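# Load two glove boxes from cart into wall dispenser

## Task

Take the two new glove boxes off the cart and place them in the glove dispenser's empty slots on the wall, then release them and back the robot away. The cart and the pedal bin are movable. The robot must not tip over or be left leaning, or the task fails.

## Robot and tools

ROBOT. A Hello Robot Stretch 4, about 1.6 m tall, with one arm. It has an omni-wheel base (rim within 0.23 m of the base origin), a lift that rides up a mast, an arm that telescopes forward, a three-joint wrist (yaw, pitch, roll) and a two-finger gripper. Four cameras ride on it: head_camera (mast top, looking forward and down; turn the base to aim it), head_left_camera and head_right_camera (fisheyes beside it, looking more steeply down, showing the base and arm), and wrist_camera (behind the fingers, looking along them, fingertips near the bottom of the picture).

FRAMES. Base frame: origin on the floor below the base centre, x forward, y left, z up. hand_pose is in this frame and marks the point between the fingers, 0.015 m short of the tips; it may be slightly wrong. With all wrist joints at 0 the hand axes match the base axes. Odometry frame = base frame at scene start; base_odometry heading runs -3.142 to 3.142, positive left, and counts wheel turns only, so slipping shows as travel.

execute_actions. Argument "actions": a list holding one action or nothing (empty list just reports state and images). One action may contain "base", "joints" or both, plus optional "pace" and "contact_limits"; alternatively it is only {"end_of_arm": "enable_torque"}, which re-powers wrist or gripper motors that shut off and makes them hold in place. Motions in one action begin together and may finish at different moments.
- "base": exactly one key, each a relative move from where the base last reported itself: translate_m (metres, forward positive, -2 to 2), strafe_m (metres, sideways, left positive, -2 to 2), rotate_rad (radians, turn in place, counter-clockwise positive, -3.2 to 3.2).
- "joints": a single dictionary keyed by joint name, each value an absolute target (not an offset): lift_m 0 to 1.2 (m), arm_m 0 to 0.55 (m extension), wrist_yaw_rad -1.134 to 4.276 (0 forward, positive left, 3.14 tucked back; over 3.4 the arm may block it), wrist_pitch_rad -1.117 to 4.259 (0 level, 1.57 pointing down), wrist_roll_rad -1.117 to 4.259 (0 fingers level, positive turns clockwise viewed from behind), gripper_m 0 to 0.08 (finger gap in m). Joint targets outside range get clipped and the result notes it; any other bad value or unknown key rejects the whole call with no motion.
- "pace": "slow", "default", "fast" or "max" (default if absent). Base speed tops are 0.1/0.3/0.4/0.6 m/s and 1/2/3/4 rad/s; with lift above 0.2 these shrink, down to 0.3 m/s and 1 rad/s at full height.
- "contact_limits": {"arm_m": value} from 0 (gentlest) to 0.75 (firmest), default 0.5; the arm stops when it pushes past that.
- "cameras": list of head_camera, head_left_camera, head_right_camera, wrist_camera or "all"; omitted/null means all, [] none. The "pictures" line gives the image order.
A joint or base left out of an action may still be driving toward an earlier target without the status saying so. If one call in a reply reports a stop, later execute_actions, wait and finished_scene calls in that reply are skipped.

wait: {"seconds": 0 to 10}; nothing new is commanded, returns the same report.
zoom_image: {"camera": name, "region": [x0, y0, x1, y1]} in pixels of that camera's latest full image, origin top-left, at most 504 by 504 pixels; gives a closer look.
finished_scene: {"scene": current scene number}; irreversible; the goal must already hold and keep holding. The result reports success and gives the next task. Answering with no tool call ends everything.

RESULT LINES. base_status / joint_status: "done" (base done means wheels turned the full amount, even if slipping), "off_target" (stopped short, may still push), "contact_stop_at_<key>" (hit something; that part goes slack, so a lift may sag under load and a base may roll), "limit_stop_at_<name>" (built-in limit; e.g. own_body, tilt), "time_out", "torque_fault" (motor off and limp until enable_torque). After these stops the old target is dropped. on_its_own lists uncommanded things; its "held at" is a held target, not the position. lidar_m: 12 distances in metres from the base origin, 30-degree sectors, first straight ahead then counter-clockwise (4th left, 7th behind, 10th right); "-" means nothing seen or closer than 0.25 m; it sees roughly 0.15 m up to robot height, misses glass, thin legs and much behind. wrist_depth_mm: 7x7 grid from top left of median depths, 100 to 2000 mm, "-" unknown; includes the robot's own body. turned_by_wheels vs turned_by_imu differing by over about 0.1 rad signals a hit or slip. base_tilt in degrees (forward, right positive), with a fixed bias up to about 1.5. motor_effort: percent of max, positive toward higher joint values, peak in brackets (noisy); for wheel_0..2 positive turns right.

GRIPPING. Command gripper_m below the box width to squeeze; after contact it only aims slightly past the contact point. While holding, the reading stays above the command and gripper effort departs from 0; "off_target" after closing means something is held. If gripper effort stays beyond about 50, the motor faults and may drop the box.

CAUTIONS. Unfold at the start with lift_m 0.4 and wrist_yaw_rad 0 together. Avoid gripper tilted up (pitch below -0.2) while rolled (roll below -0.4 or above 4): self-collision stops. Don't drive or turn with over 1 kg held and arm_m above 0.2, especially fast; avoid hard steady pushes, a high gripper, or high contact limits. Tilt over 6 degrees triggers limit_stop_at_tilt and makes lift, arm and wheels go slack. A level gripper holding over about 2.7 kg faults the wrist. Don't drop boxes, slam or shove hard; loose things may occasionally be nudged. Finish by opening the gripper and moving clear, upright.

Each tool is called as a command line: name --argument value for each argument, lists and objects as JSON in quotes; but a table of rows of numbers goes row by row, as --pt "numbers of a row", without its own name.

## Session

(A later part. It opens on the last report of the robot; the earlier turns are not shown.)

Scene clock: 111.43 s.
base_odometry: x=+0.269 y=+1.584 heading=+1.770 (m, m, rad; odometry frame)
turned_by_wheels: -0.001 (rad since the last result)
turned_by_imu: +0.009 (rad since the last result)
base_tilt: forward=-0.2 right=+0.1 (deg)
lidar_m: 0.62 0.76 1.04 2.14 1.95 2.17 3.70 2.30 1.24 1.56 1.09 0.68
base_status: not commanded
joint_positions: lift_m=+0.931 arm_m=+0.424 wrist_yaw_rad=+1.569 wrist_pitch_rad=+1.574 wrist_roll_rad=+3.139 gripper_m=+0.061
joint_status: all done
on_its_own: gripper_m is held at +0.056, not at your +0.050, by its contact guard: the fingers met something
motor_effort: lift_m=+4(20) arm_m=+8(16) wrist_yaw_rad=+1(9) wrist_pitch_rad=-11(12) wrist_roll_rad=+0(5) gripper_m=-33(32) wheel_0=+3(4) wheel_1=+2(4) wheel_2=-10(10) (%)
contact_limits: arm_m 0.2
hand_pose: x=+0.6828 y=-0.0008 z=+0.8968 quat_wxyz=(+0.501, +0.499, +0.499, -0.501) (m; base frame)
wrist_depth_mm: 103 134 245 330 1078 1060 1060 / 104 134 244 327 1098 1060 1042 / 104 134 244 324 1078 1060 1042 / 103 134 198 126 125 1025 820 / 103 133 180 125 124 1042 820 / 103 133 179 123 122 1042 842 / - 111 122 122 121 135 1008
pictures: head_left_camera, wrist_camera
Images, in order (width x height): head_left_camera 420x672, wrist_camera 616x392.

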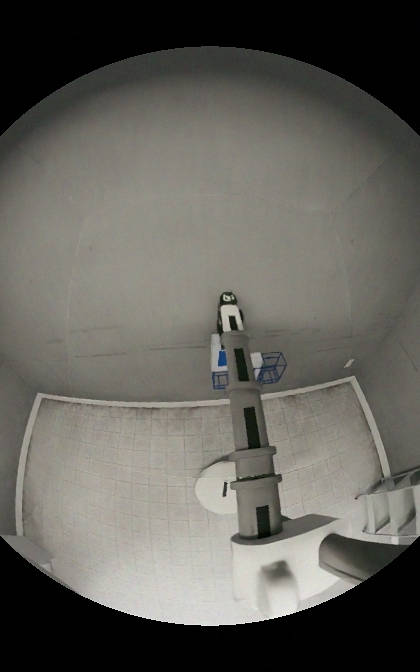

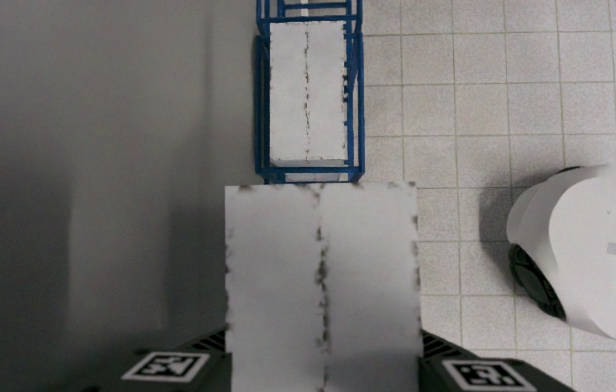

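execute_actions --actions '[{"joints":{"lift_m":0.97}}]' --cameras '["wrist_camera"]'

execute_actions --actions '[{"base":{"strafe_m":-0.009},"pace":"slow"}]' --cameras '["wrist_camera","head_left_camera"]'

zoom_image --camera "head_left_camera" --region '[160,290,300,430]'

Scene clock: 120.87 s.
base_odometry: x=+0.269 y=+1.584 heading=+1.770 (m, m, rad; odometry frame)
turned_by_wheels: +0.000 (rad since the last result)
turned_by_imu: +0.000 (rad since the last result)
base_tilt: forward=+0.0 right=+0.0 (deg)
lidar_m: 0.61 0.75 1.01 2.14 1.93 2.17 3.72 2.31 1.24 1.56 1.08 0.67
base_status: not commanded
joint_positions: lift_m=+0.969 arm_m=+0.424 wrist_yaw_rad=+1.569 wrist_pitch_rad=+1.571 wrist_roll_rad=+3.140 gripper_m=+0.061
joint_status: all done
on_its_own: gripper_m is held at +0.056, not at your +0.050, by its contact guard: the fingers met something
motor_effort: lift_m=+27(27) arm_m=+9(9) wrist_yaw_rad=+1(8) wrist_pitch_rad=-2(12) wrist_roll_rad=-3(1) gripper_m=-32(32) wheel_0=+2(3) wheel_1=+3(2) wheel_2=-6(10) (%)
hand_pose: x=+0.6828 y=-0.0001 z=+0.9350 quat_wxyz=(+0.500, +0.500, +0.500, -0.500) (m; base frame)
wrist_depth_mm: 105 137 259 392 1118 1098 1118 / 105 138 259 355 1078 1078 1078 / 105 137 260 347 1098 1078 1078 / 105 137 206 126 125 1078 866 / 105 136 187 125 124 1042 866 / 105 136 186 124 123 1060 854 / - 113 123 123 121 135 1025
pictures: wrist_camera
Images, in order (width x height): wrist_camera 616x392.

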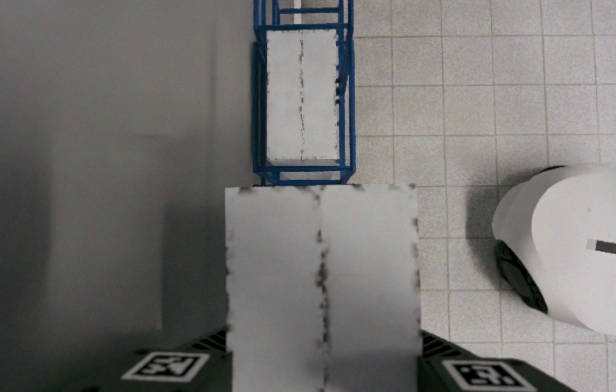

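Scene clock: 121.70 s.
base_odometry: x=+0.278 y=+1.586 heading=+1.770 (m, m, rad; odometry frame)
turned_by_wheels: +0.001 (rad since the last result)
turned_by_imu: +0.001 (rad since the last result)
base_tilt: forward=+0.0 right=+0.0 (deg)
lidar_m: 0.63 0.73 1.02 2.14 1.94 2.18 3.71 2.29 1.22 1.56 1.07 0.66
base_status: done
joint_positions: lift_m=+0.970 arm_m=+0.424 wrist_yaw_rad=+1.574 wrist_pitch_rad=+1.567 wrist_roll_rad=+3.138 gripper_m=+0.061
joint_status: not commanded
on_its_own: gripper_m is held at +0.056, not at your +0.050, by its contact guard: the fingers met something
motor_effort: lift_m=+26(27) arm_m=+9(9) wrist_yaw_rad=-13(14) wrist_pitch_rad=+8(9) wrist_roll_rad=+5(3) gripper_m=-33(31) wheel_0=+9(10) wheel_1=+1(5) wheel_2=-1(6) (%)
hand_pose: x=+0.6828 y=+0.0011 z=+0.9351 quat_wxyz=(+0.501, +0.499, +0.503, -0.497) (m; base frame)
wrist_depth_mm: 103 135 252 492 1118 1098 1098 / 104 135 251 349 1118 1098 1078 / 104 135 253 347 1098 1098 1078 / 104 135 204 126 125 1060 854 / 104 135 185 124 124 1078 842 / 104 135 185 124 123 1060 866 / - 112 123 122 121 135 1042
pictures: head_left_camera, wrist_camera
Images, in order (width x height): head_left_camera 420x672, wrist_camera 616x392.

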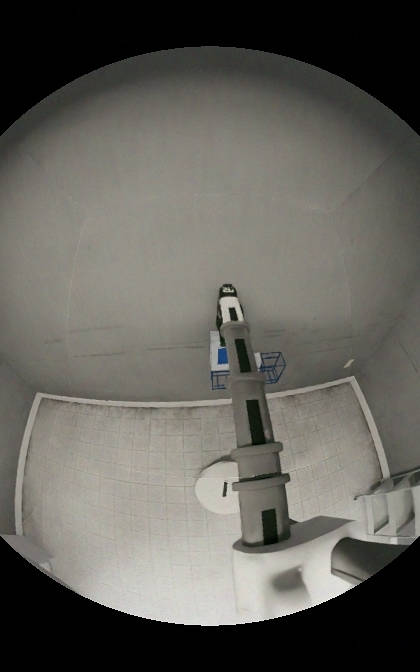

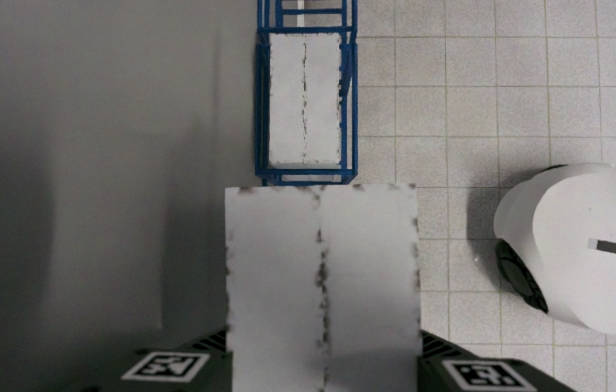

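Region (160, 290, 300, 430) of head_left_camera's 420x672 image, scaled by 3.600, with more detail than that image has.

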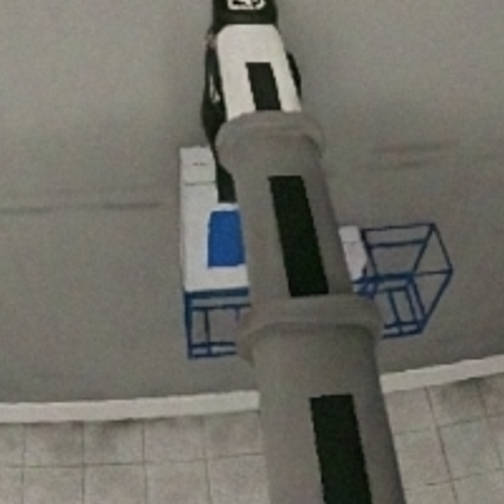

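execute_actions --actions '[{"base":{"strafe_m":0.006},"joints":{"arm_m":0.433},"pace":"slow","contact_limits":{"arm_m":0.25}}]' --cameras '["wrist_camera"]'

execute_actions --actions '[{"joints":{"lift_m":0.925},"pace":"slow"}]' --cameras '["wrist_camera","head_right_camera"]'

zoom_image --camera "head_right_camera" --region '[140,290,280,430]'

Scene clock: 137.13 s.
base_odometry: x=+0.272 y=+1.584 heading=+1.770 (m, m, rad; odometry frame)
turned_by_wheels: -0.001 (rad since the last result)
turned_by_imu: -0.001 (rad since the last result)
base_tilt: forward=-0.1 right=+0.1 (deg)
lidar_m: 0.62 0.76 1.02 2.13 1.96 2.19 3.69 2.32 1.22 1.56 1.09 0.66
base_status: done
joint_positions: lift_m=+0.970 arm_m=+0.425 wrist_yaw_rad=+1.568 wrist_pitch_rad=+1.571 wrist_roll_rad=+3.141 gripper_m=+0.061
joint_status: arm_m contact_stop (moved +0.000 of +0.009)
on_its_own: gripper_m is held at +0.056, not at your +0.050, by its contact guard: the fingers met something; arm_m is slack since a contact_stop (your +0.433 is given up)
motor_effort: lift_m=+24(26) arm_m=+0(20) wrist_yaw_rad=+6(11) wrist_pitch_rad=-4(8) wrist_roll_rad=-3(4) gripper_m=-33(33) wheel_0=-2(7) wheel_1=+2(13) wheel_2=-7(9) (%)
contact_limits: arm_m 0.25
hand_pose: x=+0.6832 y=-0.0003 z=+0.9353 quat_wxyz=(+0.500, +0.500, +0.499, -0.501) (m; base frame)
wrist_depth_mm: 105 138 262 603 1118 1098 1098 / 105 138 259 351 1098 1098 1098 / 105 137 259 351 1098 1098 1078 / 105 137 206 126 125 1098 854 / 105 137 186 124 124 1060 854 / 105 136 185 124 123 1078 854 / - 113 123 123 122 135 1042
pictures: wrist_camera
Images, in order (width x height): wrist_camera 616x392.

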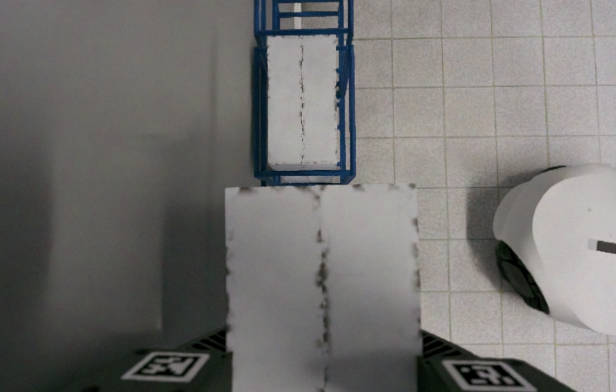

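not run: a stop came earlier in this reply.

This scene's latest camera images include none from head_right_camera. They are from: wrist_camera. Call execute_actions without "cameras", or with head_right_camera in "cameras", to get its image.

execute_actions --actions '[{"joints":{"arm_m":0.36,"lift_m":1.03}}]' --cameras '[]'

execute_actions --actions '[{"base":{"strafe_m":0.087},"joints":{"wrist_yaw_rad":0,"wrist_roll_rad":1.57,"wrist_pitch_rad":1.45},"pace":"slow"}]' --cameras '[]'

execute_actions --actions '[{"joints":{"arm_m":0.468,"lift_m":1.0},"pace":"slow","contact_limits":{"arm_m":0.25}}]' --cameras '["wrist_camera","head_right_camera"]'

zoom_image --camera "head_right_camera" --region '[140,290,280,430]'

Scene clock: 150.23 s.
base_odometry: x=+0.272 y=+1.584 heading=+1.770 (m, m, rad; odometry frame)
turned_by_wheels: +0.001 (rad since the last result)
turned_by_imu: +0.000 (rad since the last result)
base_tilt: forward=+0.1 right=+0.0 (deg)
lidar_m: 0.56 0.75 1.02 2.15 1.94 2.16 3.71 2.30 1.20 1.56 1.07 0.67
base_status: not commanded
joint_positions: lift_m=+1.030 arm_m=+0.361 wrist_yaw_rad=+1.570 wrist_pitch_rad=+1.570 wrist_roll_rad=+3.140 gripper_m=+0.061
joint_status: all done
on_its_own: gripper_m is held at +0.056, not at your +0.050, by its contact guard: the fingers met something
motor_effort: lift_m=+24(26) arm_m=-6(8) wrist_yaw_rad=+0(5) wrist_pitch_rad=+0(3) wrist_roll_rad=-3(4) gripper_m=-32(33) wheel_0=-2(2) wheel_1=+2(2) wheel_2=+0(8) (%)
hand_pose: x=+0.6195 y=+0.0001 z=+0.9952 quat_wxyz=(+0.500, +0.500, +0.500, -0.500) (m; base frame)
wrist_depth_mm: 174 255 462 1182 1160 1160 1138 / 174 257 415 1182 1138 1182 1160 / 174 257 413 654 1160 1138 1138 / 173 256 387 126 125 1060 917 / 174 254 349 124 124 960 904 / 173 254 345 124 123 1138 904 / 172 211 123 122 121 135 1078
pictures: none
No camera images: the call's "cameras" was empty. Leave "cameras" out to get every camera's image.

Scene clock: 152.27 s.
base_odometry: x=+0.187 y=+1.567 heading=+1.770 (m, m, rad; odometry frame)
turned_by_wheels: +0.000 (rad since the last result)
turned_by_imu: +0.000 (rad since the last result)
base_tilt: forward=+0.0 right=+0.2 (deg)
lidar_m: 0.51 0.74 1.01 2.06 1.89 2.03 3.72 2.43 1.32 1.65 1.08 0.56
base_status: done
joint_positions: lift_m=+1.030 arm_m=+0.361 wrist_yaw_rad=+0.001 wrist_pitch_rad=+1.451 wrist_roll_rad=+1.570 gripper_m=+0.061
joint_status: all done
on_its_own: gripper_m is held at +0.056, not at your +0.050, by its contact guard: the fingers met something
motor_effort: lift_m=+25(25) arm_m=-6(6) wrist_yaw_rad=-3(10) wrist_pitch_rad=-4(8) wrist_roll_rad=-2(7) gripper_m=-33(33) wheel_0=-3(6) wheel_1=+4(10) wheel_2=+0(1) (%)
hand_pose: x=+0.5575 y=-0.0874 z=+0.9967 quat_wxyz=(+0.529, +0.529, +0.470, -0.469) (m; base frame)
wrist_depth_mm: 245 342 535 1160 1160 1118 1078 / 246 338 439 1160 1138 1118 1078 / 245 340 436 1182 1138 1118 1060 / 244 340 462 126 125 1078 1042 / 244 336 430 125 124 1078 842 / 244 336 427 124 123 1078 842 / 243 287 123 122 121 135 878
pictures: none
No camera images: the call's "cameras" was empty. Leave "cameras" out to get every camera's image.

Scene clock: 154.63 s.
base_odometry: x=+0.187 y=+1.567 heading=+1.770 (m, m, rad; odometry frame)
turned_by_wheels: +0.000 (rad since the last result)
turned_by_imu: +0.000 (rad since the last result)
base_tilt: forward=+0.1 right=+0.1 (deg)
lidar_m: 0.62 0.74 1.02 2.06 1.86 2.05 3.72 2.44 1.32 1.65 1.05 0.66
base_status: not commanded
joint_positions: lift_m=+1.000 arm_m=+0.467 wrist_yaw_rad=+0.000 wrist_pitch_rad=+1.451 wrist_roll_rad=+1.570 gripper_m=+0.061
joint_status: all done
on_its_own: gripper_m is held at +0.056, not at your +0.050, by its contact guard: the fingers met something
motor_effort: lift_m=+20(24) arm_m=+7(7) wrist_yaw_rad=-2(4) wrist_pitch_rad=-4(4) wrist_roll_rad=-3(3) gripper_m=-33(32) wheel_0=-3(3) wheel_1=+4(4) wheel_2=+0(0) (%)
contact_limits: arm_m 0.25
hand_pose: x=+0.6631 y=-0.0874 z=+0.9671 quat_wxyz=(+0.529, +0.529, +0.469, -0.469) (m; base frame)
wrist_depth_mm: 124 172 277 580 1138 1078 1042 / 124 171 276 389 1098 1078 1042 / 124 171 274 389 1098 1078 1025 / 123 171 234 126 125 1078 1042 / 123 171 217 125 124 1042 854 / 123 169 216 124 123 1042 854 / 122 145 123 122 121 135 1008
pictures: head_right_camera, wrist_camera
Images, in order (width x height): head_right_camera 420x672, wrist_camera 616x392.

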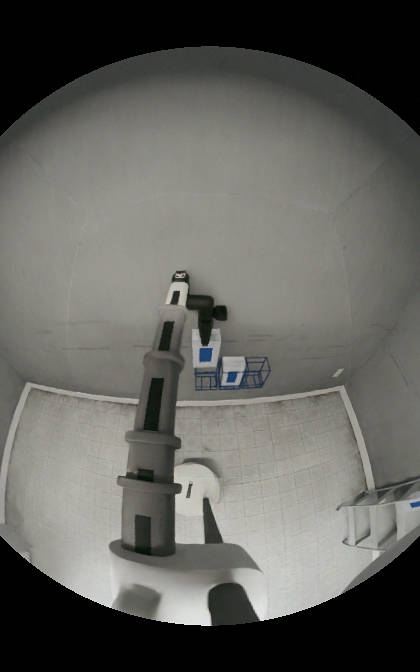

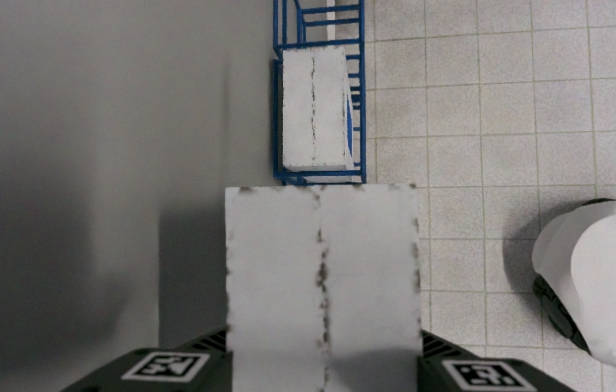

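Region (140, 290, 280, 430) of head_right_camera's 420x672 image, scaled by 3.600, with more detail than that image has.

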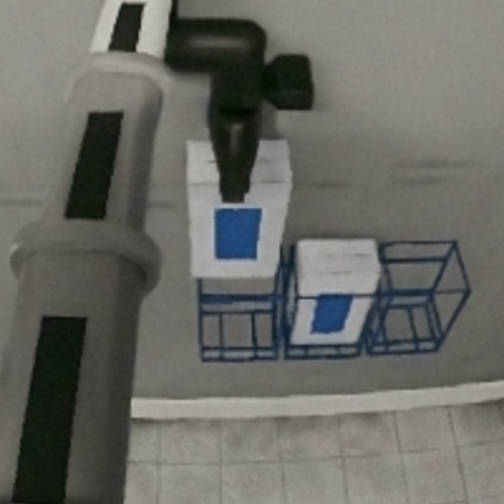

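execute_actions --actions '[{"base":{"strafe_m":-0.007},"pace":"slow"}]' --cameras '[]'

execute_actions --actions '[{"joints":{"lift_m":0.93},"pace":"slow"}]' --cameras '["wrist_camera","head_right_camera"]'

zoom_image --camera "head_right_camera" --region '[140,290,280,430]'

Scene clock: 162.60 s.
base_odometry: x=+0.193 y=+1.569 heading=+1.770 (m, m, rad; odometry frame)
turned_by_wheels: +0.000 (rad since the last result)
turned_by_imu: +0.000 (rad since the last result)
base_tilt: forward=+0.1 right=+0.0 (deg)
lidar_m: 0.62 0.76 1.03 2.06 1.88 2.05 3.69 2.40 1.31 1.64 1.08 0.67
base_status: done
joint_positions: lift_m=+1.000 arm_m=+0.467 wrist_yaw_rad=+0.000 wrist_pitch_rad=+1.451 wrist_roll_rad=+1.570 gripper_m=+0.061
joint_status: not commanded
on_its_own: gripper_m is held at +0.056, not at your +0.050, by its contact guard: the fingers met something
motor_effort: lift_m=+20(20) arm_m=+7(7) wrist_yaw_rad=-1(1) wrist_pitch_rad=-4(4) wrist_roll_rad=-1(4) gripper_m=-32(32) wheel_0=+3(6) wheel_1=-4(8) wheel_2=+0(1) (%)
hand_pose: x=+0.6631 y=-0.0874 z=+0.9671 quat_wxyz=(+0.529, +0.529, +0.469, -0.469) (m; base frame)
wrist_depth_mm: 124 172 278 580 1118 1098 1025 / 124 172 277 392 1098 1078 1042 / 124 172 274 389 1138 1078 1042 / 124 171 235 126 125 1060 1025 / 124 171 218 125 124 1060 842 / 123 170 216 124 123 1025 866 / 123 146 123 122 121 135 1008
pictures: none
No camera images: the call's "cameras" was empty. Leave "cameras" out to get every camera's image.

Scene clock: 164.07 s.
base_odometry: x=+0.193 y=+1.569 heading=+1.770 (m, m, rad; odometry frame)
turned_by_wheels: +0.000 (rad since the last result)
turned_by_imu: +0.000 (rad since the last result)
base_tilt: forward=-0.1 right=+0.1 (deg)
lidar_m: 0.64 0.75 1.04 2.06 1.85 2.03 3.71 2.42 1.27 1.64 1.06 0.66
base_status: not commanded
joint_positions: lift_m=+0.930 arm_m=+0.467 wrist_yaw_rad=+0.000 wrist_pitch_rad=+1.451 wrist_roll_rad=+1.570 gripper_m=+0.061
joint_status: all done
on_its_own: gripper_m is held at +0.056, not at your +0.050, by its contact guard: the fingers met something
motor_effort: lift_m=+20(17) arm_m=+6(7) wrist_yaw_rad=-1(2) wrist_pitch_rad=-3(5) wrist_roll_rad=-1(3) gripper_m=-33(34) wheel_0=+1(3) wheel_1=-4(4) wheel_2=-1(1) (%)
hand_pose: x=+0.6632 y=-0.0874 z=+0.8971 quat_wxyz=(+0.529, +0.529, +0.469, -0.469) (m; base frame)
wrist_depth_mm: 124 172 279 327 1060 1025 991 / 125 172 277 320 1042 1008 991 / 124 172 277 315 1008 991 946 / 124 172 236 124 504 1008 946 / 124 171 218 123 122 960 831 / 124 170 217 123 122 991 866 / 123 146 123 122 121 135 917
pictures: head_right_camera, wrist_camera
Images, in order (width x height): head_right_camera 420x672, wrist_camera 616x392.

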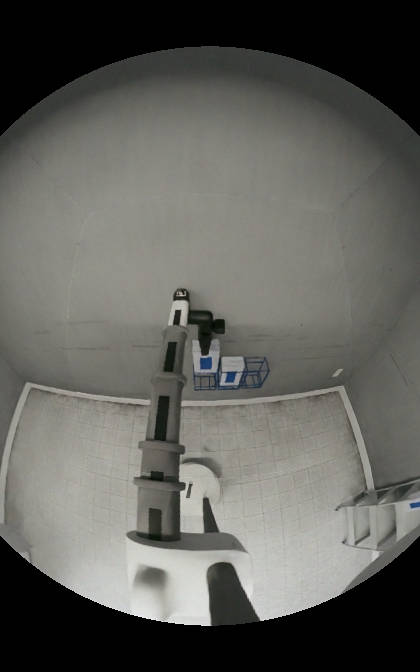

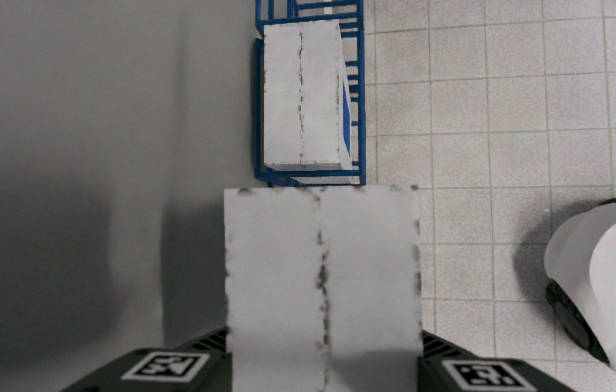

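Region (140, 290, 280, 430) of head_right_camera's 420x672 image, scaled by 3.600, with more detail than that image has.

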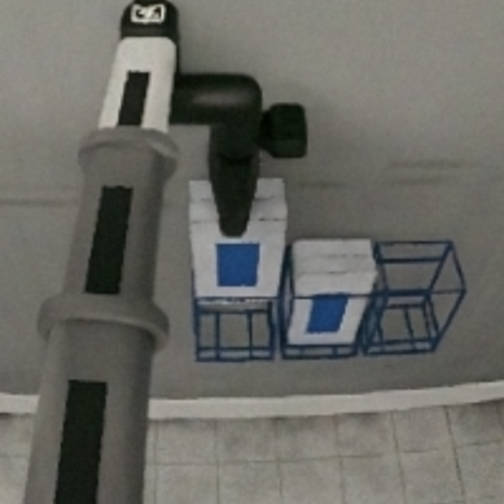

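execute_actions --actions '[{"joints":{"lift_m":0.86,"arm_m":0.476},"pace":"slow","contact_limits":{"arm_m":0.25}}]' --cameras '["wrist_camera"]'

execute_actions --actions '[{"joints":{"lift_m":0.80,"arm_m":0.484,"wrist_pitch_rad":1.47},"pace":"slow","contact_limits":{"arm_m":0.25}}]' --cameras '["wrist_camera","head_right_camera"]'

zoom_image --camera "head_right_camera" --region '[140,290,280,430]'

Scene clock: 171.83 s.
base_odometry: x=+0.193 y=+1.569 heading=+1.770 (m, m, rad; odometry frame)
turned_by_wheels: +0.000 (rad since the last result)
turned_by_imu: +0.000 (rad since the last result)
base_tilt: forward=+0.1 right=+0.0 (deg)
lidar_m: 0.63 0.75 1.02 2.06 1.86 2.06 3.71 2.42 1.32 1.64 1.09 0.66
base_status: not commanded
joint_positions: lift_m=+0.860 arm_m=+0.475 wrist_yaw_rad=+0.000 wrist_pitch_rad=+1.451 wrist_roll_rad=+1.570 gripper_m=+0.061
joint_status: all done
on_its_own: gripper_m is held at +0.056, not at your +0.050, by its contact guard: the fingers met something
motor_effort: lift_m=+19(20) arm_m=+7(7) wrist_yaw_rad=+0(0) wrist_pitch_rad=-4(3) wrist_roll_rad=-3(3) gripper_m=-32(34) wheel_0=+2(2) wheel_1=-4(4) wheel_2=-1(1) (%)
contact_limits: arm_m 0.25
hand_pose: x=+0.6711 y=-0.0874 z=+0.8271 quat_wxyz=(+0.529, +0.529, +0.469, -0.469) (m; base frame)
wrist_depth_mm: 115 159 253 249 960 946 917 / 115 160 250 246 960 931 904 / 115 159 249 247 976 946 891 / 115 159 218 124 273 931 904 / 115 158 201 123 122 931 891 / 114 158 201 123 122 904 866 / 114 135 123 123 121 135 878
pictures: wrist_camera
Images, in order (width x height): wrist_camera 616x392.

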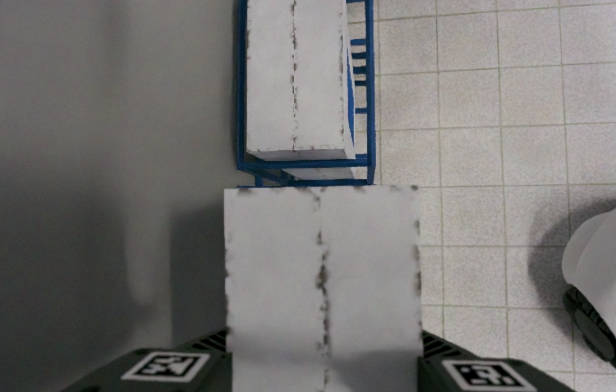

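Scene clock: 173.20 s.
base_odometry: x=+0.193 y=+1.569 heading=+1.770 (m, m, rad; odometry frame)
turned_by_wheels: +0.000 (rad since the last result)
turned_by_imu: +0.000 (rad since the last result)
base_tilt: forward=+0.0 right=+0.0 (deg)
lidar_m: 0.62 0.76 1.03 2.04 1.88 2.07 3.72 2.43 1.28 1.63 1.07 0.65
base_status: not commanded
joint_positions: lift_m=+0.800 arm_m=+0.483 wrist_yaw_rad=+0.000 wrist_pitch_rad=+1.466 wrist_roll_rad=+1.570 gripper_m=+0.061
joint_status: all done
on_its_own: gripper_m is held at +0.056, not at your +0.050, by its contact guard: the fingers met something
motor_effort: lift_m=+19(19) arm_m=+5(7) wrist_yaw_rad=-1(1) wrist_pitch_rad=+10(12) wrist_roll_rad=-2(2) gripper_m=-32(32) wheel_0=+1(2) wheel_1=-4(4) wheel_2=-1(1) (%)
contact_limits: arm_m 0.25
hand_pose: x=+0.6762 y=-0.0874 z=+0.7668 quat_wxyz=(+0.526, +0.525, +0.473, -0.473) (m; base frame)
wrist_depth_mm: 112 150 193 185 931 904 866 / 112 150 190 183 904 878 842 / 112 149 206 208 891 891 866 / 112 150 206 124 211 878 842 / 112 149 190 123 122 866 831 / 111 148 190 123 122 878 831 / 111 127 123 122 121 135 820
pictures: head_right_camera, wrist_camera
Images, in order (width x height): head_right_camera 420x672, wrist_camera 616x392.

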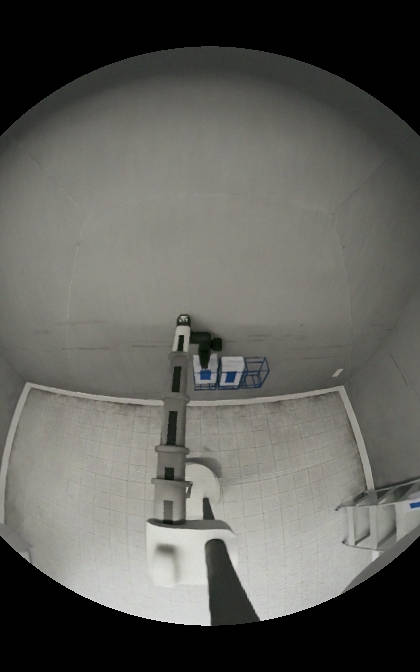

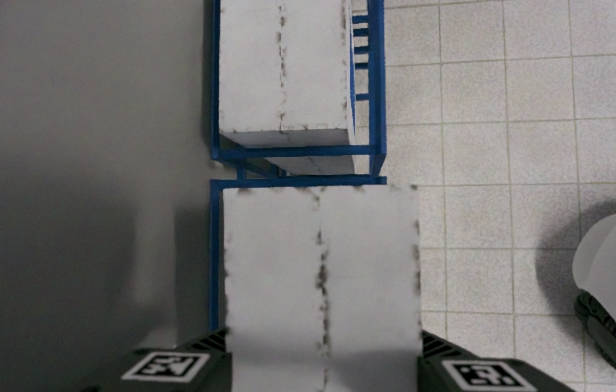

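Region (140, 290, 280, 430) of head_right_camera's 420x672 image, scaled by 3.600, with more detail than that image has.

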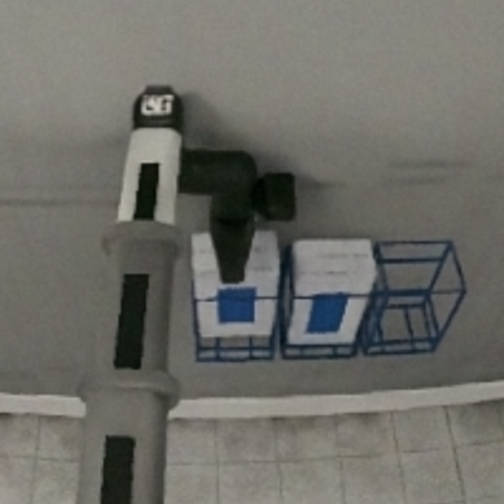

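execute_actions --actions '[{"joints":{"lift_m":0.77,"arm_m":0.49},"pace":"slow","contact_limits":{"arm_m":0.3}}]' --cameras '[]'

execute_actions --actions '[{"joints":{"gripper_m":0.071},"pace":"slow"}]' --cameras '["wrist_camera"]'

execute_actions --actions '[{"joints":{"lift_m":0.86}}]' --cameras '["wrist_camera","head_right_camera"]'

Scene clock: 180.40 s.
base_odometry: x=+0.193 y=+1.569 heading=+1.770 (m, m, rad; odometry frame)
turned_by_wheels: +0.000 (rad since the last result)
turned_by_imu: +0.000 (rad since the last result)
base_tilt: forward=+0.0 right=+0.1 (deg)
lidar_m: 0.64 0.75 1.02 2.06 1.87 2.06 3.70 2.42 1.29 1.64 1.07 0.66
base_status: not commanded
joint_positions: lift_m=+0.770 arm_m=+0.489 wrist_yaw_rad=+0.000 wrist_pitch_rad=+1.470 wrist_roll_rad=+1.570 gripper_m=+0.061
joint_status: all done
on_its_own: gripper_m is held at +0.056, not at your +0.050, by its contact guard: the fingers met something
motor_effort: lift_m=+19(19) arm_m=+6(7) wrist_yaw_rad=-1(2) wrist_pitch_rad=+0(11) wrist_roll_rad=-2(2) gripper_m=-33(32) wheel_0=+0(1) wheel_1=-4(4) wheel_2=-1(1) (%)
contact_limits: arm_m 0.3
hand_pose: x=+0.6813 y=-0.0874 z=+0.7367 quat_wxyz=(+0.525, +0.524, +0.474, -0.474) (m; base frame)
wrist_depth_mm: 109 143 158 153 878 866 831 / 109 143 157 152 878 866 831 / 109 142 196 186 878 854 820 / 108 142 194 124 124 854 820 / 108 142 181 124 123 854 809 / 108 141 181 123 122 820 809 / 105 120 123 122 121 135 798
pictures: none
No camera images: the call's "cameras" was empty. Leave "cameras" out to get every camera's image.

Scene clock: 181.23 s.
base_odometry: x=+0.193 y=+1.569 heading=+1.770 (m, m, rad; odometry frame)
turned_by_wheels: +0.000 (rad since the last result)
turned_by_imu: +0.000 (rad since the last result)
base_tilt: forward=+0.1 right=+0.0 (deg)
lidar_m: 0.62 0.74 1.01 2.06 1.88 2.04 3.71 2.44 1.31 1.65 1.09 0.67
base_status: not commanded
joint_positions: lift_m=+0.770 arm_m=+0.489 wrist_yaw_rad=+0.000 wrist_pitch_rad=+1.470 wrist_roll_rad=+1.570 gripper_m=+0.071
joint_status: all done
motor_effort: lift_m=+19(19) arm_m=+6(6) wrist_yaw_rad=-3(1) wrist_pitch_rad=+1(2) wrist_roll_rad=-1(2) gripper_m=+1(33) wheel_0=+0(1) wheel_1=-4(4) wheel_2=-1(1) (%)
hand_pose: x=+0.6813 y=-0.0874 z=+0.7367 quat_wxyz=(+0.525, +0.524, +0.474, -0.474) (m; base frame)
wrist_depth_mm: 108 142 159 153 878 854 842 / 108 141 158 152 891 854 831 / 108 142 195 187 854 842 831 / 108 141 195 151 181 842 809 / 107 140 193 148 147 831 820 / 107 140 180 147 146 842 809 / 105 110 138 146 144 126 809
pictures: wrist_camera
Images, in order (width x height): wrist_camera 616x392.

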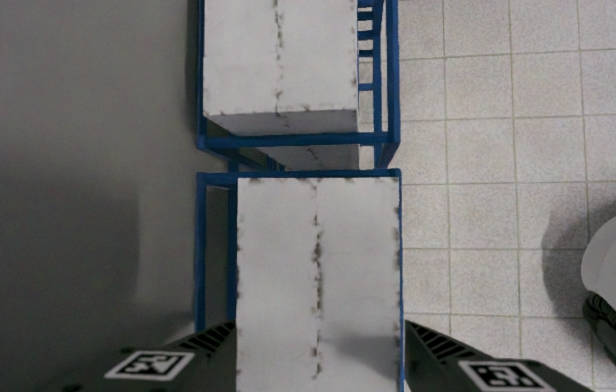

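Scene clock: 182.60 s.
base_odometry: x=+0.193 y=+1.569 heading=+1.770 (m, m, rad; odometry frame)
turned_by_wheels: +0.000 (rad since the last result)
turned_by_imu: +0.000 (rad since the last result)
base_tilt: forward=-0.1 right=+0.0 (deg)
lidar_m: 0.64 0.75 1.02 2.06 1.88 2.05 3.71 2.40 1.30 1.64 1.09 0.66
base_status: not commanded
joint_positions: lift_m=+0.860 arm_m=+0.489 wrist_yaw_rad=+0.000 wrist_pitch_rad=+1.470 wrist_roll_rad=+1.570 gripper_m=+0.071
joint_status: all done
motor_effort: lift_m=+23(24) arm_m=+6(6) wrist_yaw_rad=-2(0) wrist_pitch_rad=+0(1) wrist_roll_rad=-2(2) gripper_m=+2(2) wheel_0=+0(1) wheel_1=-4(4) wheel_2=-1(1) (%)
hand_pose: x=+0.6813 y=-0.0874 z=+0.8264 quat_wxyz=(+0.525, +0.524, +0.474, -0.474) (m; base frame)
wrist_depth_mm: 108 142 233 246 960 946 931 / 108 141 231 244 960 931 931 / 108 141 231 246 976 931 904 / 108 141 230 243 960 917 904 / 108 141 230 239 960 931 878 / 107 140 209 238 931 904 904 / 105 110 138 235 263 126 878
pictures: head_right_camera, wrist_camera
Images, in order (width x height): head_right_camera 420x672, wrist_camera 616x392.

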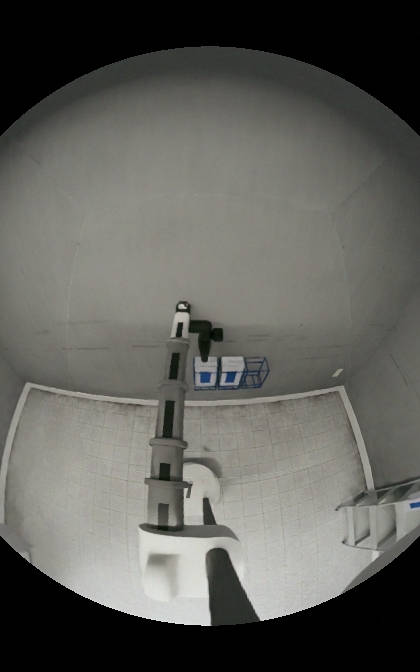

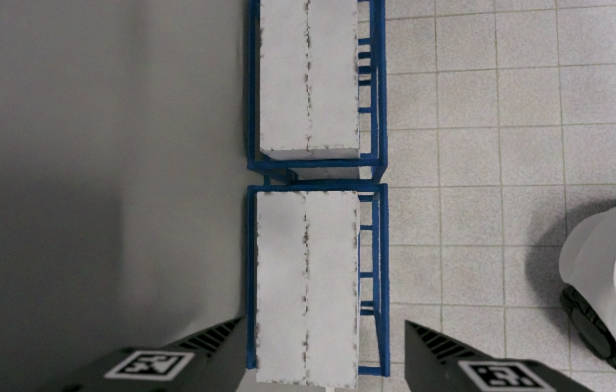

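execute_actions --actions '[{"base":{"translate_m":-0.45},"joints":{"lift_m":1.06,"arm_m":0.1,"gripper_m":0.08},"pace":"fast"}]' --cameras '[]'

execute_actions --actions '[{"base":{"rotate_rad":-1.59},"joints":{"wrist_pitch_rad":1.57},"pace":"fast"}]' --cameras '[]'

execute_actions --actions '[{"base":{"translate_m":0.76},"joints":{"arm_m":0.47},"pace":"fast"}]' --cameras '["wrist_camera","head_right_camera"]'

Scene clock: 193.23 s.
base_odometry: x=+0.282 y=+1.128 heading=+1.770 (m, m, rad; odometry frame)
turned_by_wheels: -0.001 (rad since the last result)
turned_by_imu: +0.000 (rad since the last result)
base_tilt: forward=+0.0 right=+0.0 (deg)
lidar_m: 1.09 1.23 1.64 2.06 1.63 2.04 3.11 2.44 1.28 1.23 1.72 1.13
base_status: done
joint_positions: lift_m=+1.060 arm_m=+0.101 wrist_yaw_rad=+0.000 wrist_pitch_rad=+1.471 wrist_roll_rad=+1.570 gripper_m=+0.080
joint_status: all done
motor_effort: lift_m=+22(23) arm_m=-6(7) wrist_yaw_rad=+1(2) wrist_pitch_rad=-3(3) wrist_roll_rad=-2(2) gripper_m=+1(0) wheel_0=-3(8) wheel_1=-5(11) wheel_2=+0(13) (%)
hand_pose: x=+0.2932 y=-0.0874 z=+1.0265 quat_wxyz=(+0.524, +0.524, +0.474, -0.474) (m; base frame)
wrist_depth_mm: 1078 1308 1308 1229 1182 1160 1138 / 1098 1336 1255 1205 1205 1160 1118 / 1098 1308 1255 1205 1182 1160 1118 / 1098 1281 1255 1229 1182 1118 1078 / 1078 1308 1255 1205 946 917 891 / 1078 1281 1229 1229 1138 904 1078 / 1078 110 140 1182 1160 124 1060
pictures: none
No camera images: the call's "cameras" was empty. Leave "cameras" out to get every camera's image.

Scene clock: 195.63 s.
base_odometry: x=+0.282 y=+1.128 heading=+0.180 (m, m, rad; odometry frame)
turned_by_wheels: -1.589 (rad since the last result)
turned_by_imu: -1.557 (rad since the last result)
base_tilt: forward=+0.0 right=+0.1 (deg)
lidar_m: 1.22 1.72 1.14 1.06 1.20 1.63 2.06 1.61 2.02 3.06 2.45 1.30
base_status: done
joint_positions: lift_m=+1.060 arm_m=+0.101 wrist_yaw_rad=+0.000 wrist_pitch_rad=+1.570 wrist_roll_rad=+1.570 gripper_m=+0.080
joint_status: all done
motor_effort: lift_m=+22(22) arm_m=-6(6) wrist_yaw_rad=+0(1) wrist_pitch_rad=+0(4) wrist_roll_rad=-1(3) gripper_m=+1(1) wheel_0=+3(7) wheel_1=+5(9) wheel_2=+1(6) (%)
hand_pose: x=+0.2723 y=-0.0874 z=+1.0254 quat_wxyz=(+0.500, +0.500, +0.500, -0.500) (m; base frame)
wrist_depth_mm: 1255 1255 1255 1229 1205 1205 1205 / 1255 1255 1229 1205 1160 1205 1182 / 1255 1229 1205 1160 1182 1160 1138 / 1205 1229 1205 1205 1182 1205 1160 / 1229 1205 1229 1205 960 960 1118 / 1182 1182 1205 1160 946 960 1160 / 1205 110 140 1160 1160 125 1118
pictures: none
No camera images: the call's "cameras" was empty. Leave "cameras" out to get every camera's image.

Scene clock: 199.33 s.
base_odometry: x=+1.030 y=+1.264 heading=+0.181 (m, m, rad; odometry frame)
turned_by_wheels: +0.001 (rad since the last result)
turned_by_imu: +0.000 (rad since the last result)
base_tilt: forward=+0.0 right=+0.0 (deg)
lidar_m: 0.46 0.92 1.25 1.17 1.13 1.68 2.83 2.31 3.05 3.06 1.34 0.51
base_status: done
joint_positions: lift_m=+1.060 arm_m=+0.469 wrist_yaw_rad=+0.000 wrist_pitch_rad=+1.570 wrist_roll_rad=+1.570 gripper_m=+0.080
joint_status: all done
motor_effort: lift_m=+21(21) arm_m=+7(7) wrist_yaw_rad=-1(0) wrist_pitch_rad=+0(0) wrist_roll_rad=+0(3) gripper_m=+2(1) wheel_0=+3(9) wheel_1=+5(9) wheel_2=+1(10) (%)
hand_pose: x=+0.6400 y=-0.0874 z=+1.0254 quat_wxyz=(+0.501, +0.500, +0.500, -0.499) (m; base frame)
wrist_depth_mm: 382 564 512 530 517 1205 1182 / 379 564 535 521 521 1182 1182 / 377 564 530 521 517 1160 1160 / 379 559 525 517 508 1182 1160 / 375 559 512 273 508 991 931 / 375 549 512 272 484 991 946 / 370 110 140 469 267 125 931
pictures: head_right_camera, wrist_camera
Images, in order (width x height): head_right_camera 420x672, wrist_camera 616x392.

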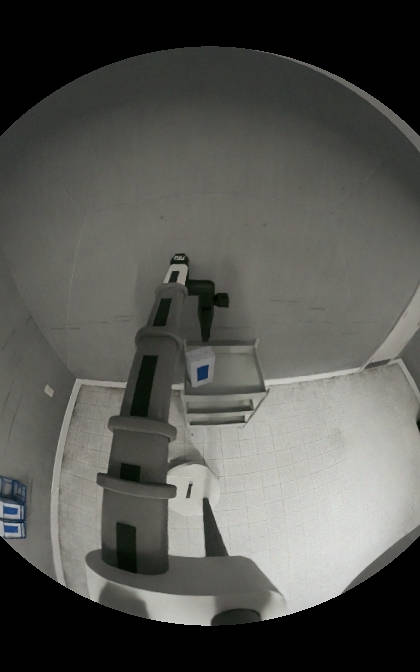

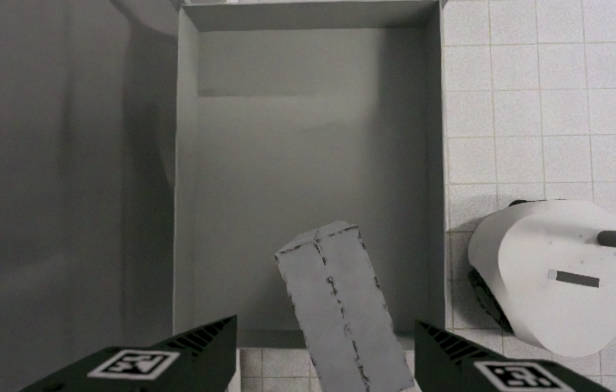

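execute_actions --actions '[{"base":{"strafe_m":0.028},"joints":{"wrist_roll_rad":1.19,"lift_m":0.97,"arm_m":0.446}}]' --cameras '["wrist_camera"]'

Scene clock: 205.63 s.
base_odometry: x=+1.025 y=+1.292 heading=+0.181 (m, m, rad; odometry frame)
turned_by_wheels: +0.000 (rad since the last result)
turned_by_imu: +0.000 (rad since the last result)
base_tilt: forward=+0.0 right=+0.0 (deg)
lidar_m: 0.47 0.94 1.25 1.18 1.11 1.65 2.84 2.31 3.04 3.09 1.33 0.50
base_status: done
joint_positions: lift_m=+0.970 arm_m=+0.447 wrist_yaw_rad=+0.000 wrist_pitch_rad=+1.570 wrist_roll_rad=+1.190 gripper_m=+0.080
joint_status: all done
motor_effort: lift_m=+17(20) arm_m=-6(7) wrist_yaw_rad=-1(1) wrist_pitch_rad=-1(0) wrist_roll_rad=-2(2) gripper_m=+2(2) wheel_0=+2(11) wheel_1=+2(13) wheel_2=+0(0) (%)
hand_pose: x=+0.6183 y=-0.0874 z=+0.9357 quat_wxyz=(+0.586, +0.397, +0.585, -0.396) (m; base frame)
wrist_depth_mm: 325 433 439 436 427 427 1118 / 340 462 436 433 430 421 1078 / 366 473 433 430 424 421 1098 / 394 436 430 186 421 418 1078 / 418 415 427 184 415 1042 1078 / 452 699 394 184 370 878 842 / 488 110 141 181 181 125 842
pictures: wrist_camera
Images, in order (width x height): wrist_camera 616x392.

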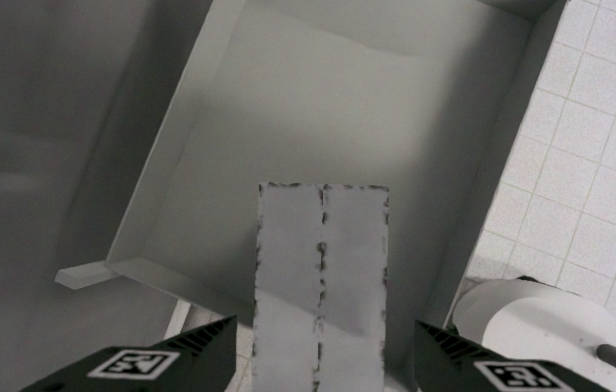

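execute_actions --actions '[{"joints":{"wrist_roll_rad":1.22,"lift_m":0.915},"pace":"slow"}]' --cameras '[]'

execute_actions --actions '[{"joints":{"gripper_m":0.05}}]' --cameras '[]'

execute_actions --actions '[{"joints":{"lift_m":1.06}}]' --cameras '["wrist_camera"]'

execute_actions --actions '[{"base":{"translate_m":-0.46},"joints":{"arm_m":0.15}}]' --cameras '[]'

execute_actions --actions '[{"base":{"rotate_rad":1.59},"joints":{"wrist_roll_rad":1.57,"wrist_pitch_rad":1.45},"pace":"slow"}]' --cameras '[]'

execute_actions --actions '[{"base":{"translate_m":0.42},"joints":{"arm_m":0.4,"lift_m":1.03}}]' --cameras '["wrist_camera","head_right_camera"]'

zoom_image --camera "head_right_camera" --region '[140,290,280,430]'

Scene clock: 219.80 s.
base_odometry: x=+1.025 y=+1.292 heading=+0.181 (m, m, rad; odometry frame)
turned_by_wheels: +0.000 (rad since the last result)
turned_by_imu: +0.000 (rad since the last result)
base_tilt: forward=+0.1 right=+0.1 (deg)
lidar_m: 0.47 0.92 1.23 1.18 1.10 1.63 2.84 2.31 3.03 3.08 1.33 0.51
base_status: not commanded
joint_positions: lift_m=+0.915 arm_m=+0.447 wrist_yaw_rad=+0.000 wrist_pitch_rad=+1.570 wrist_roll_rad=+1.220 gripper_m=+0.080
joint_status: all done
motor_effort: lift_m=+17(18) arm_m=-6(7) wrist_yaw_rad=-2(2) wrist_pitch_rad=-1(0) wrist_roll_rad=+1(1) gripper_m=+1(1) wheel_0=+2(2) wheel_1=+2(2) wheel_2=+0(0) (%)
hand_pose: x=+0.6183 y=-0.0874 z=+0.8808 quat_wxyz=(+0.580, +0.405, +0.579, -0.405) (m; base frame)
wrist_depth_mm: 329 418 379 379 373 373 366 / 345 410 379 375 370 368 1025 / 366 377 377 373 370 366 1025 / 394 375 375 131 129 364 1008 / 399 375 373 129 128 362 1008 / 397 375 157 129 128 798 778 / 473 110 128 128 127 124 788
pictures: none
No camera images: the call's "cameras" was empty. Leave "cameras" out to get every camera's image.

Scene clock: 220.80 s.
base_odometry: x=+1.025 y=+1.292 heading=+0.181 (m, m, rad; odometry frame)
turned_by_wheels: +0.000 (rad since the last result)
turned_by_imu: +0.000 (rad since the last result)
base_tilt: forward=+0.0 right=+0.0 (deg)
lidar_m: 0.46 0.92 1.23 1.18 1.11 1.66 2.85 2.32 3.05 3.09 1.33 0.51
base_status: not commanded
joint_positions: lift_m=+0.915 arm_m=+0.447 wrist_yaw_rad=+0.000 wrist_pitch_rad=+1.570 wrist_roll_rad=+1.220 gripper_m=+0.060
joint_status: gripper_m off_target (ended at +0.060, target +0.050)
on_its_own: gripper_m is held at +0.056, not at your +0.050, by its contact guard: the fingers met something
motor_effort: lift_m=+17(17) arm_m=-6(7) wrist_yaw_rad=-1(1) wrist_pitch_rad=+1(1) wrist_roll_rad=+0(1) gripper_m=-26(27) wheel_0=+2(2) wheel_1=+2(2) wheel_2=+0(0) (%)
hand_pose: x=+0.6183 y=-0.0874 z=+0.8808 quat_wxyz=(+0.580, +0.405, +0.579, -0.405) (m; base frame)
wrist_depth_mm: 330 415 382 377 375 370 366 / 345 415 384 377 373 368 1025 / 368 377 377 375 370 366 1025 / 389 375 375 130 129 359 1025 / 402 375 373 130 129 362 991 / 399 373 304 129 128 788 798 / 500 609 128 128 127 304 788
pictures: none
No camera images: the call's "cameras" was empty. Leave "cameras" out to get every camera's image.

Scene clock: 222.47 s.
base_odometry: x=+1.025 y=+1.292 heading=+0.181 (m, m, rad; odometry frame)
turned_by_wheels: +0.000 (rad since the last result)
turned_by_imu: +0.000 (rad since the last result)
base_tilt: forward=+0.0 right=+0.1 (deg)
lidar_m: 0.47 0.94 1.24 1.17 1.10 1.64 2.83 2.32 3.04 3.07 1.35 0.49
base_status: not commanded
joint_positions: lift_m=+1.060 arm_m=+0.447 wrist_yaw_rad=+0.000 wrist_pitch_rad=+1.570 wrist_roll_rad=+1.220 gripper_m=+0.059
joint_status: all done
on_its_own: gripper_m is held at +0.056, not at your +0.050, by its contact guard: the fingers met something
motor_effort: lift_m=+25(25) arm_m=-7(7) wrist_yaw_rad=-2(1) wrist_pitch_rad=+0(2) wrist_roll_rad=-1(1) gripper_m=-28(28) wheel_0=+2(2) wheel_1=+2(2) wheel_2=+0(0) (%)
hand_pose: x=+0.6183 y=-0.0874 z=+1.0252 quat_wxyz=(+0.580, +0.405, +0.579, -0.405) (m; base frame)
wrist_depth_mm: 329 442 559 521 517 488 1182 / 343 477 530 521 517 508 1182 / 368 521 521 517 512 1160 1182 / 394 554 521 132 132 1160 1160 / 421 535 517 131 131 1160 1138 / 452 707 1098 129 129 931 931 / 500 627 128 129 128 946 931
pictures: wrist_camera
Images, in order (width x height): wrist_camera 616x392.

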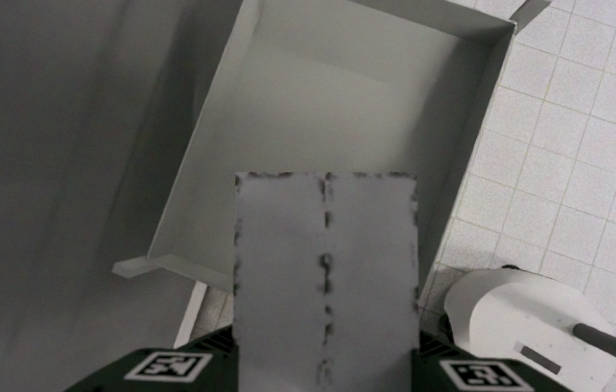

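Scene clock: 225.50 s.
base_odometry: x=+0.572 y=+1.209 heading=+0.181 (m, m, rad; odometry frame)
turned_by_wheels: -0.001 (rad since the last result)
turned_by_imu: +0.000 (rad since the last result)
base_tilt: forward=+0.1 right=+0.1 (deg)
lidar_m: 0.28 1.40 1.22 1.05 1.21 1.62 2.36 1.89 2.42 3.09 2.02 0.27
base_status: done
joint_positions: lift_m=+1.060 arm_m=+0.151 wrist_yaw_rad=+0.000 wrist_pitch_rad=+1.570 wrist_roll_rad=+1.220 gripper_m=+0.059
joint_status: all done
on_its_own: gripper_m is held at +0.056, not at your +0.050, by its contact guard: the fingers met something
motor_effort: lift_m=+24(25) arm_m=-6(8) wrist_yaw_rad=+0(1) wrist_pitch_rad=-2(2) wrist_roll_rad=-1(0) gripper_m=-29(27) wheel_0=-3(6) wheel_1=-3(10) wheel_2=-2(9) (%)
hand_pose: x=+0.3221 y=-0.0874 z=+1.0252 quat_wxyz=(+0.580, +0.405, +0.579, -0.405) (m; base frame)
wrist_depth_mm: 831 1098 1229 1205 1229 1182 1182 / 842 1118 1229 1205 1182 1182 1182 / 820 1229 1229 1205 1205 1205 1138 / 1229 1205 1205 132 131 1182 1138 / 1229 1229 1229 131 130 1160 1160 / 1229 1205 1182 129 129 946 1160 / 1205 1205 129 128 128 931 1118
pictures: none
No camera images: the call's "cameras" was empty. Leave "cameras" out to get every camera's image.

Scene clock: 228.37 s.
base_odometry: x=+0.572 y=+1.209 heading=+1.770 (m, m, rad; odometry frame)
turned_by_wheels: +1.589 (rad since the last result)
turned_by_imu: +1.557 (rad since the last result)
base_tilt: forward=+0.0 right=+0.1 (deg)
lidar_m: 0.31 1.19 1.62 2.35 1.91 2.44 3.17 2.00 0.97 0.93 1.41 0.32
base_status: done
joint_positions: lift_m=+1.060 arm_m=+0.151 wrist_yaw_rad=+0.000 wrist_pitch_rad=+1.451 wrist_roll_rad=+1.570 gripper_m=+0.059
joint_status: all done
on_its_own: gripper_m is held at +0.056, not at your +0.050, by its contact guard: the fingers met something
motor_effort: lift_m=+24(25) arm_m=-6(6) wrist_yaw_rad=-2(0) wrist_pitch_rad=-4(8) wrist_roll_rad=-1(4) gripper_m=-28(28) wheel_0=-3(8) wheel_1=-3(9) wheel_2=-3(4) (%)
hand_pose: x=+0.3474 y=-0.0874 z=+1.0267 quat_wxyz=(+0.529, +0.529, +0.470, -0.469) (m; base frame)
wrist_depth_mm: 1008 1308 1308 1229 1205 1138 1098 / 976 1308 1281 1229 1182 1138 1078 / 976 1308 1255 1205 1182 1138 1078 / 991 1281 1281 132 132 1098 1078 / 1008 1281 1255 131 130 917 878 / 976 1255 1255 130 129 891 878 / 976 1160 129 128 127 891 1042
pictures: none
No camera images: the call's "cameras" was empty. Leave "cameras" out to get every camera's image.

Scene clock: 231.27 s.
base_odometry: x=+0.489 y=+1.620 heading=+1.771 (m, m, rad; odometry frame)
turned_by_wheels: +0.000 (rad since the last result)
turned_by_imu: +0.000 (rad since the last result)
base_tilt: forward=+0.0 right=+0.1 (deg)
lidar_m: 0.56 0.67 1.06 2.36 2.13 2.45 3.73 1.98 1.00 1.34 1.10 0.57
base_status: done
joint_positions: lift_m=+1.030 arm_m=+0.399 wrist_yaw_rad=+0.000 wrist_pitch_rad=+1.451 wrist_roll_rad=+1.570 gripper_m=+0.059
joint_status: all done
on_its_own: gripper_m is held at +0.056, not at your +0.050, by its contact guard: the fingers met something
motor_effort: lift_m=+20(22) arm_m=+6(8) wrist_yaw_rad=-1(1) wrist_pitch_rad=-3(7) wrist_roll_rad=-1(1) gripper_m=-27(27) wheel_0=+1(6) wheel_1=+4(8) wheel_2=+0(12) (%)
hand_pose: x=+0.5952 y=-0.0874 z=+0.9971 quat_wxyz=(+0.529, +0.529, +0.469, -0.469) (m; base frame)
wrist_depth_mm: 219 301 488 1160 1160 1118 1078 / 218 301 484 1182 1138 1118 1060 / 219 301 484 1138 1138 1098 1060 / 218 303 413 132 131 1098 1042 / 216 301 413 131 130 1078 854 / 216 298 407 129 129 1098 854 / 215 256 129 128 127 1078 1025
pictures: head_right_camera, wrist_camera
Images, in order (width x height): head_right_camera 420x672, wrist_camera 616x392.

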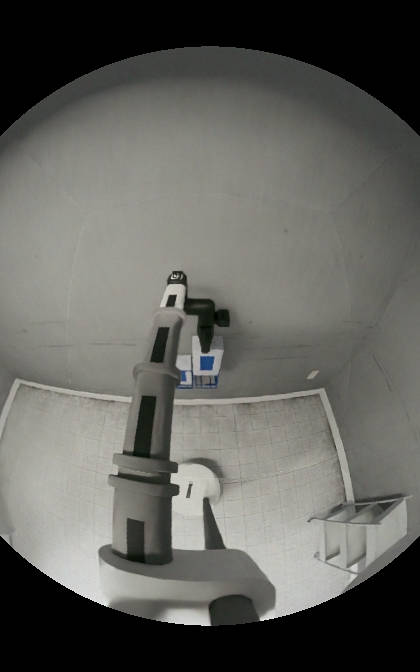

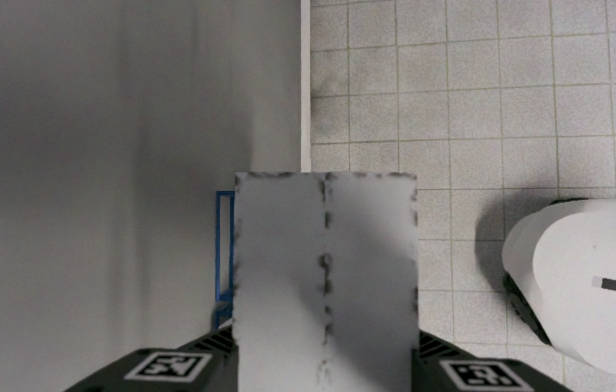

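Region (140, 290, 280, 430) of head_right_camera's 420x672 image, scaled by 3.600, with more detail than that image has.

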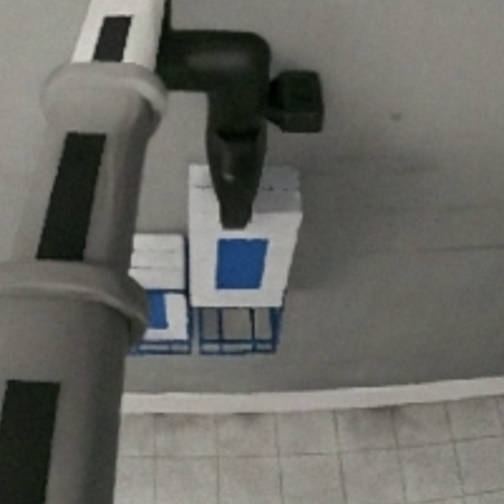

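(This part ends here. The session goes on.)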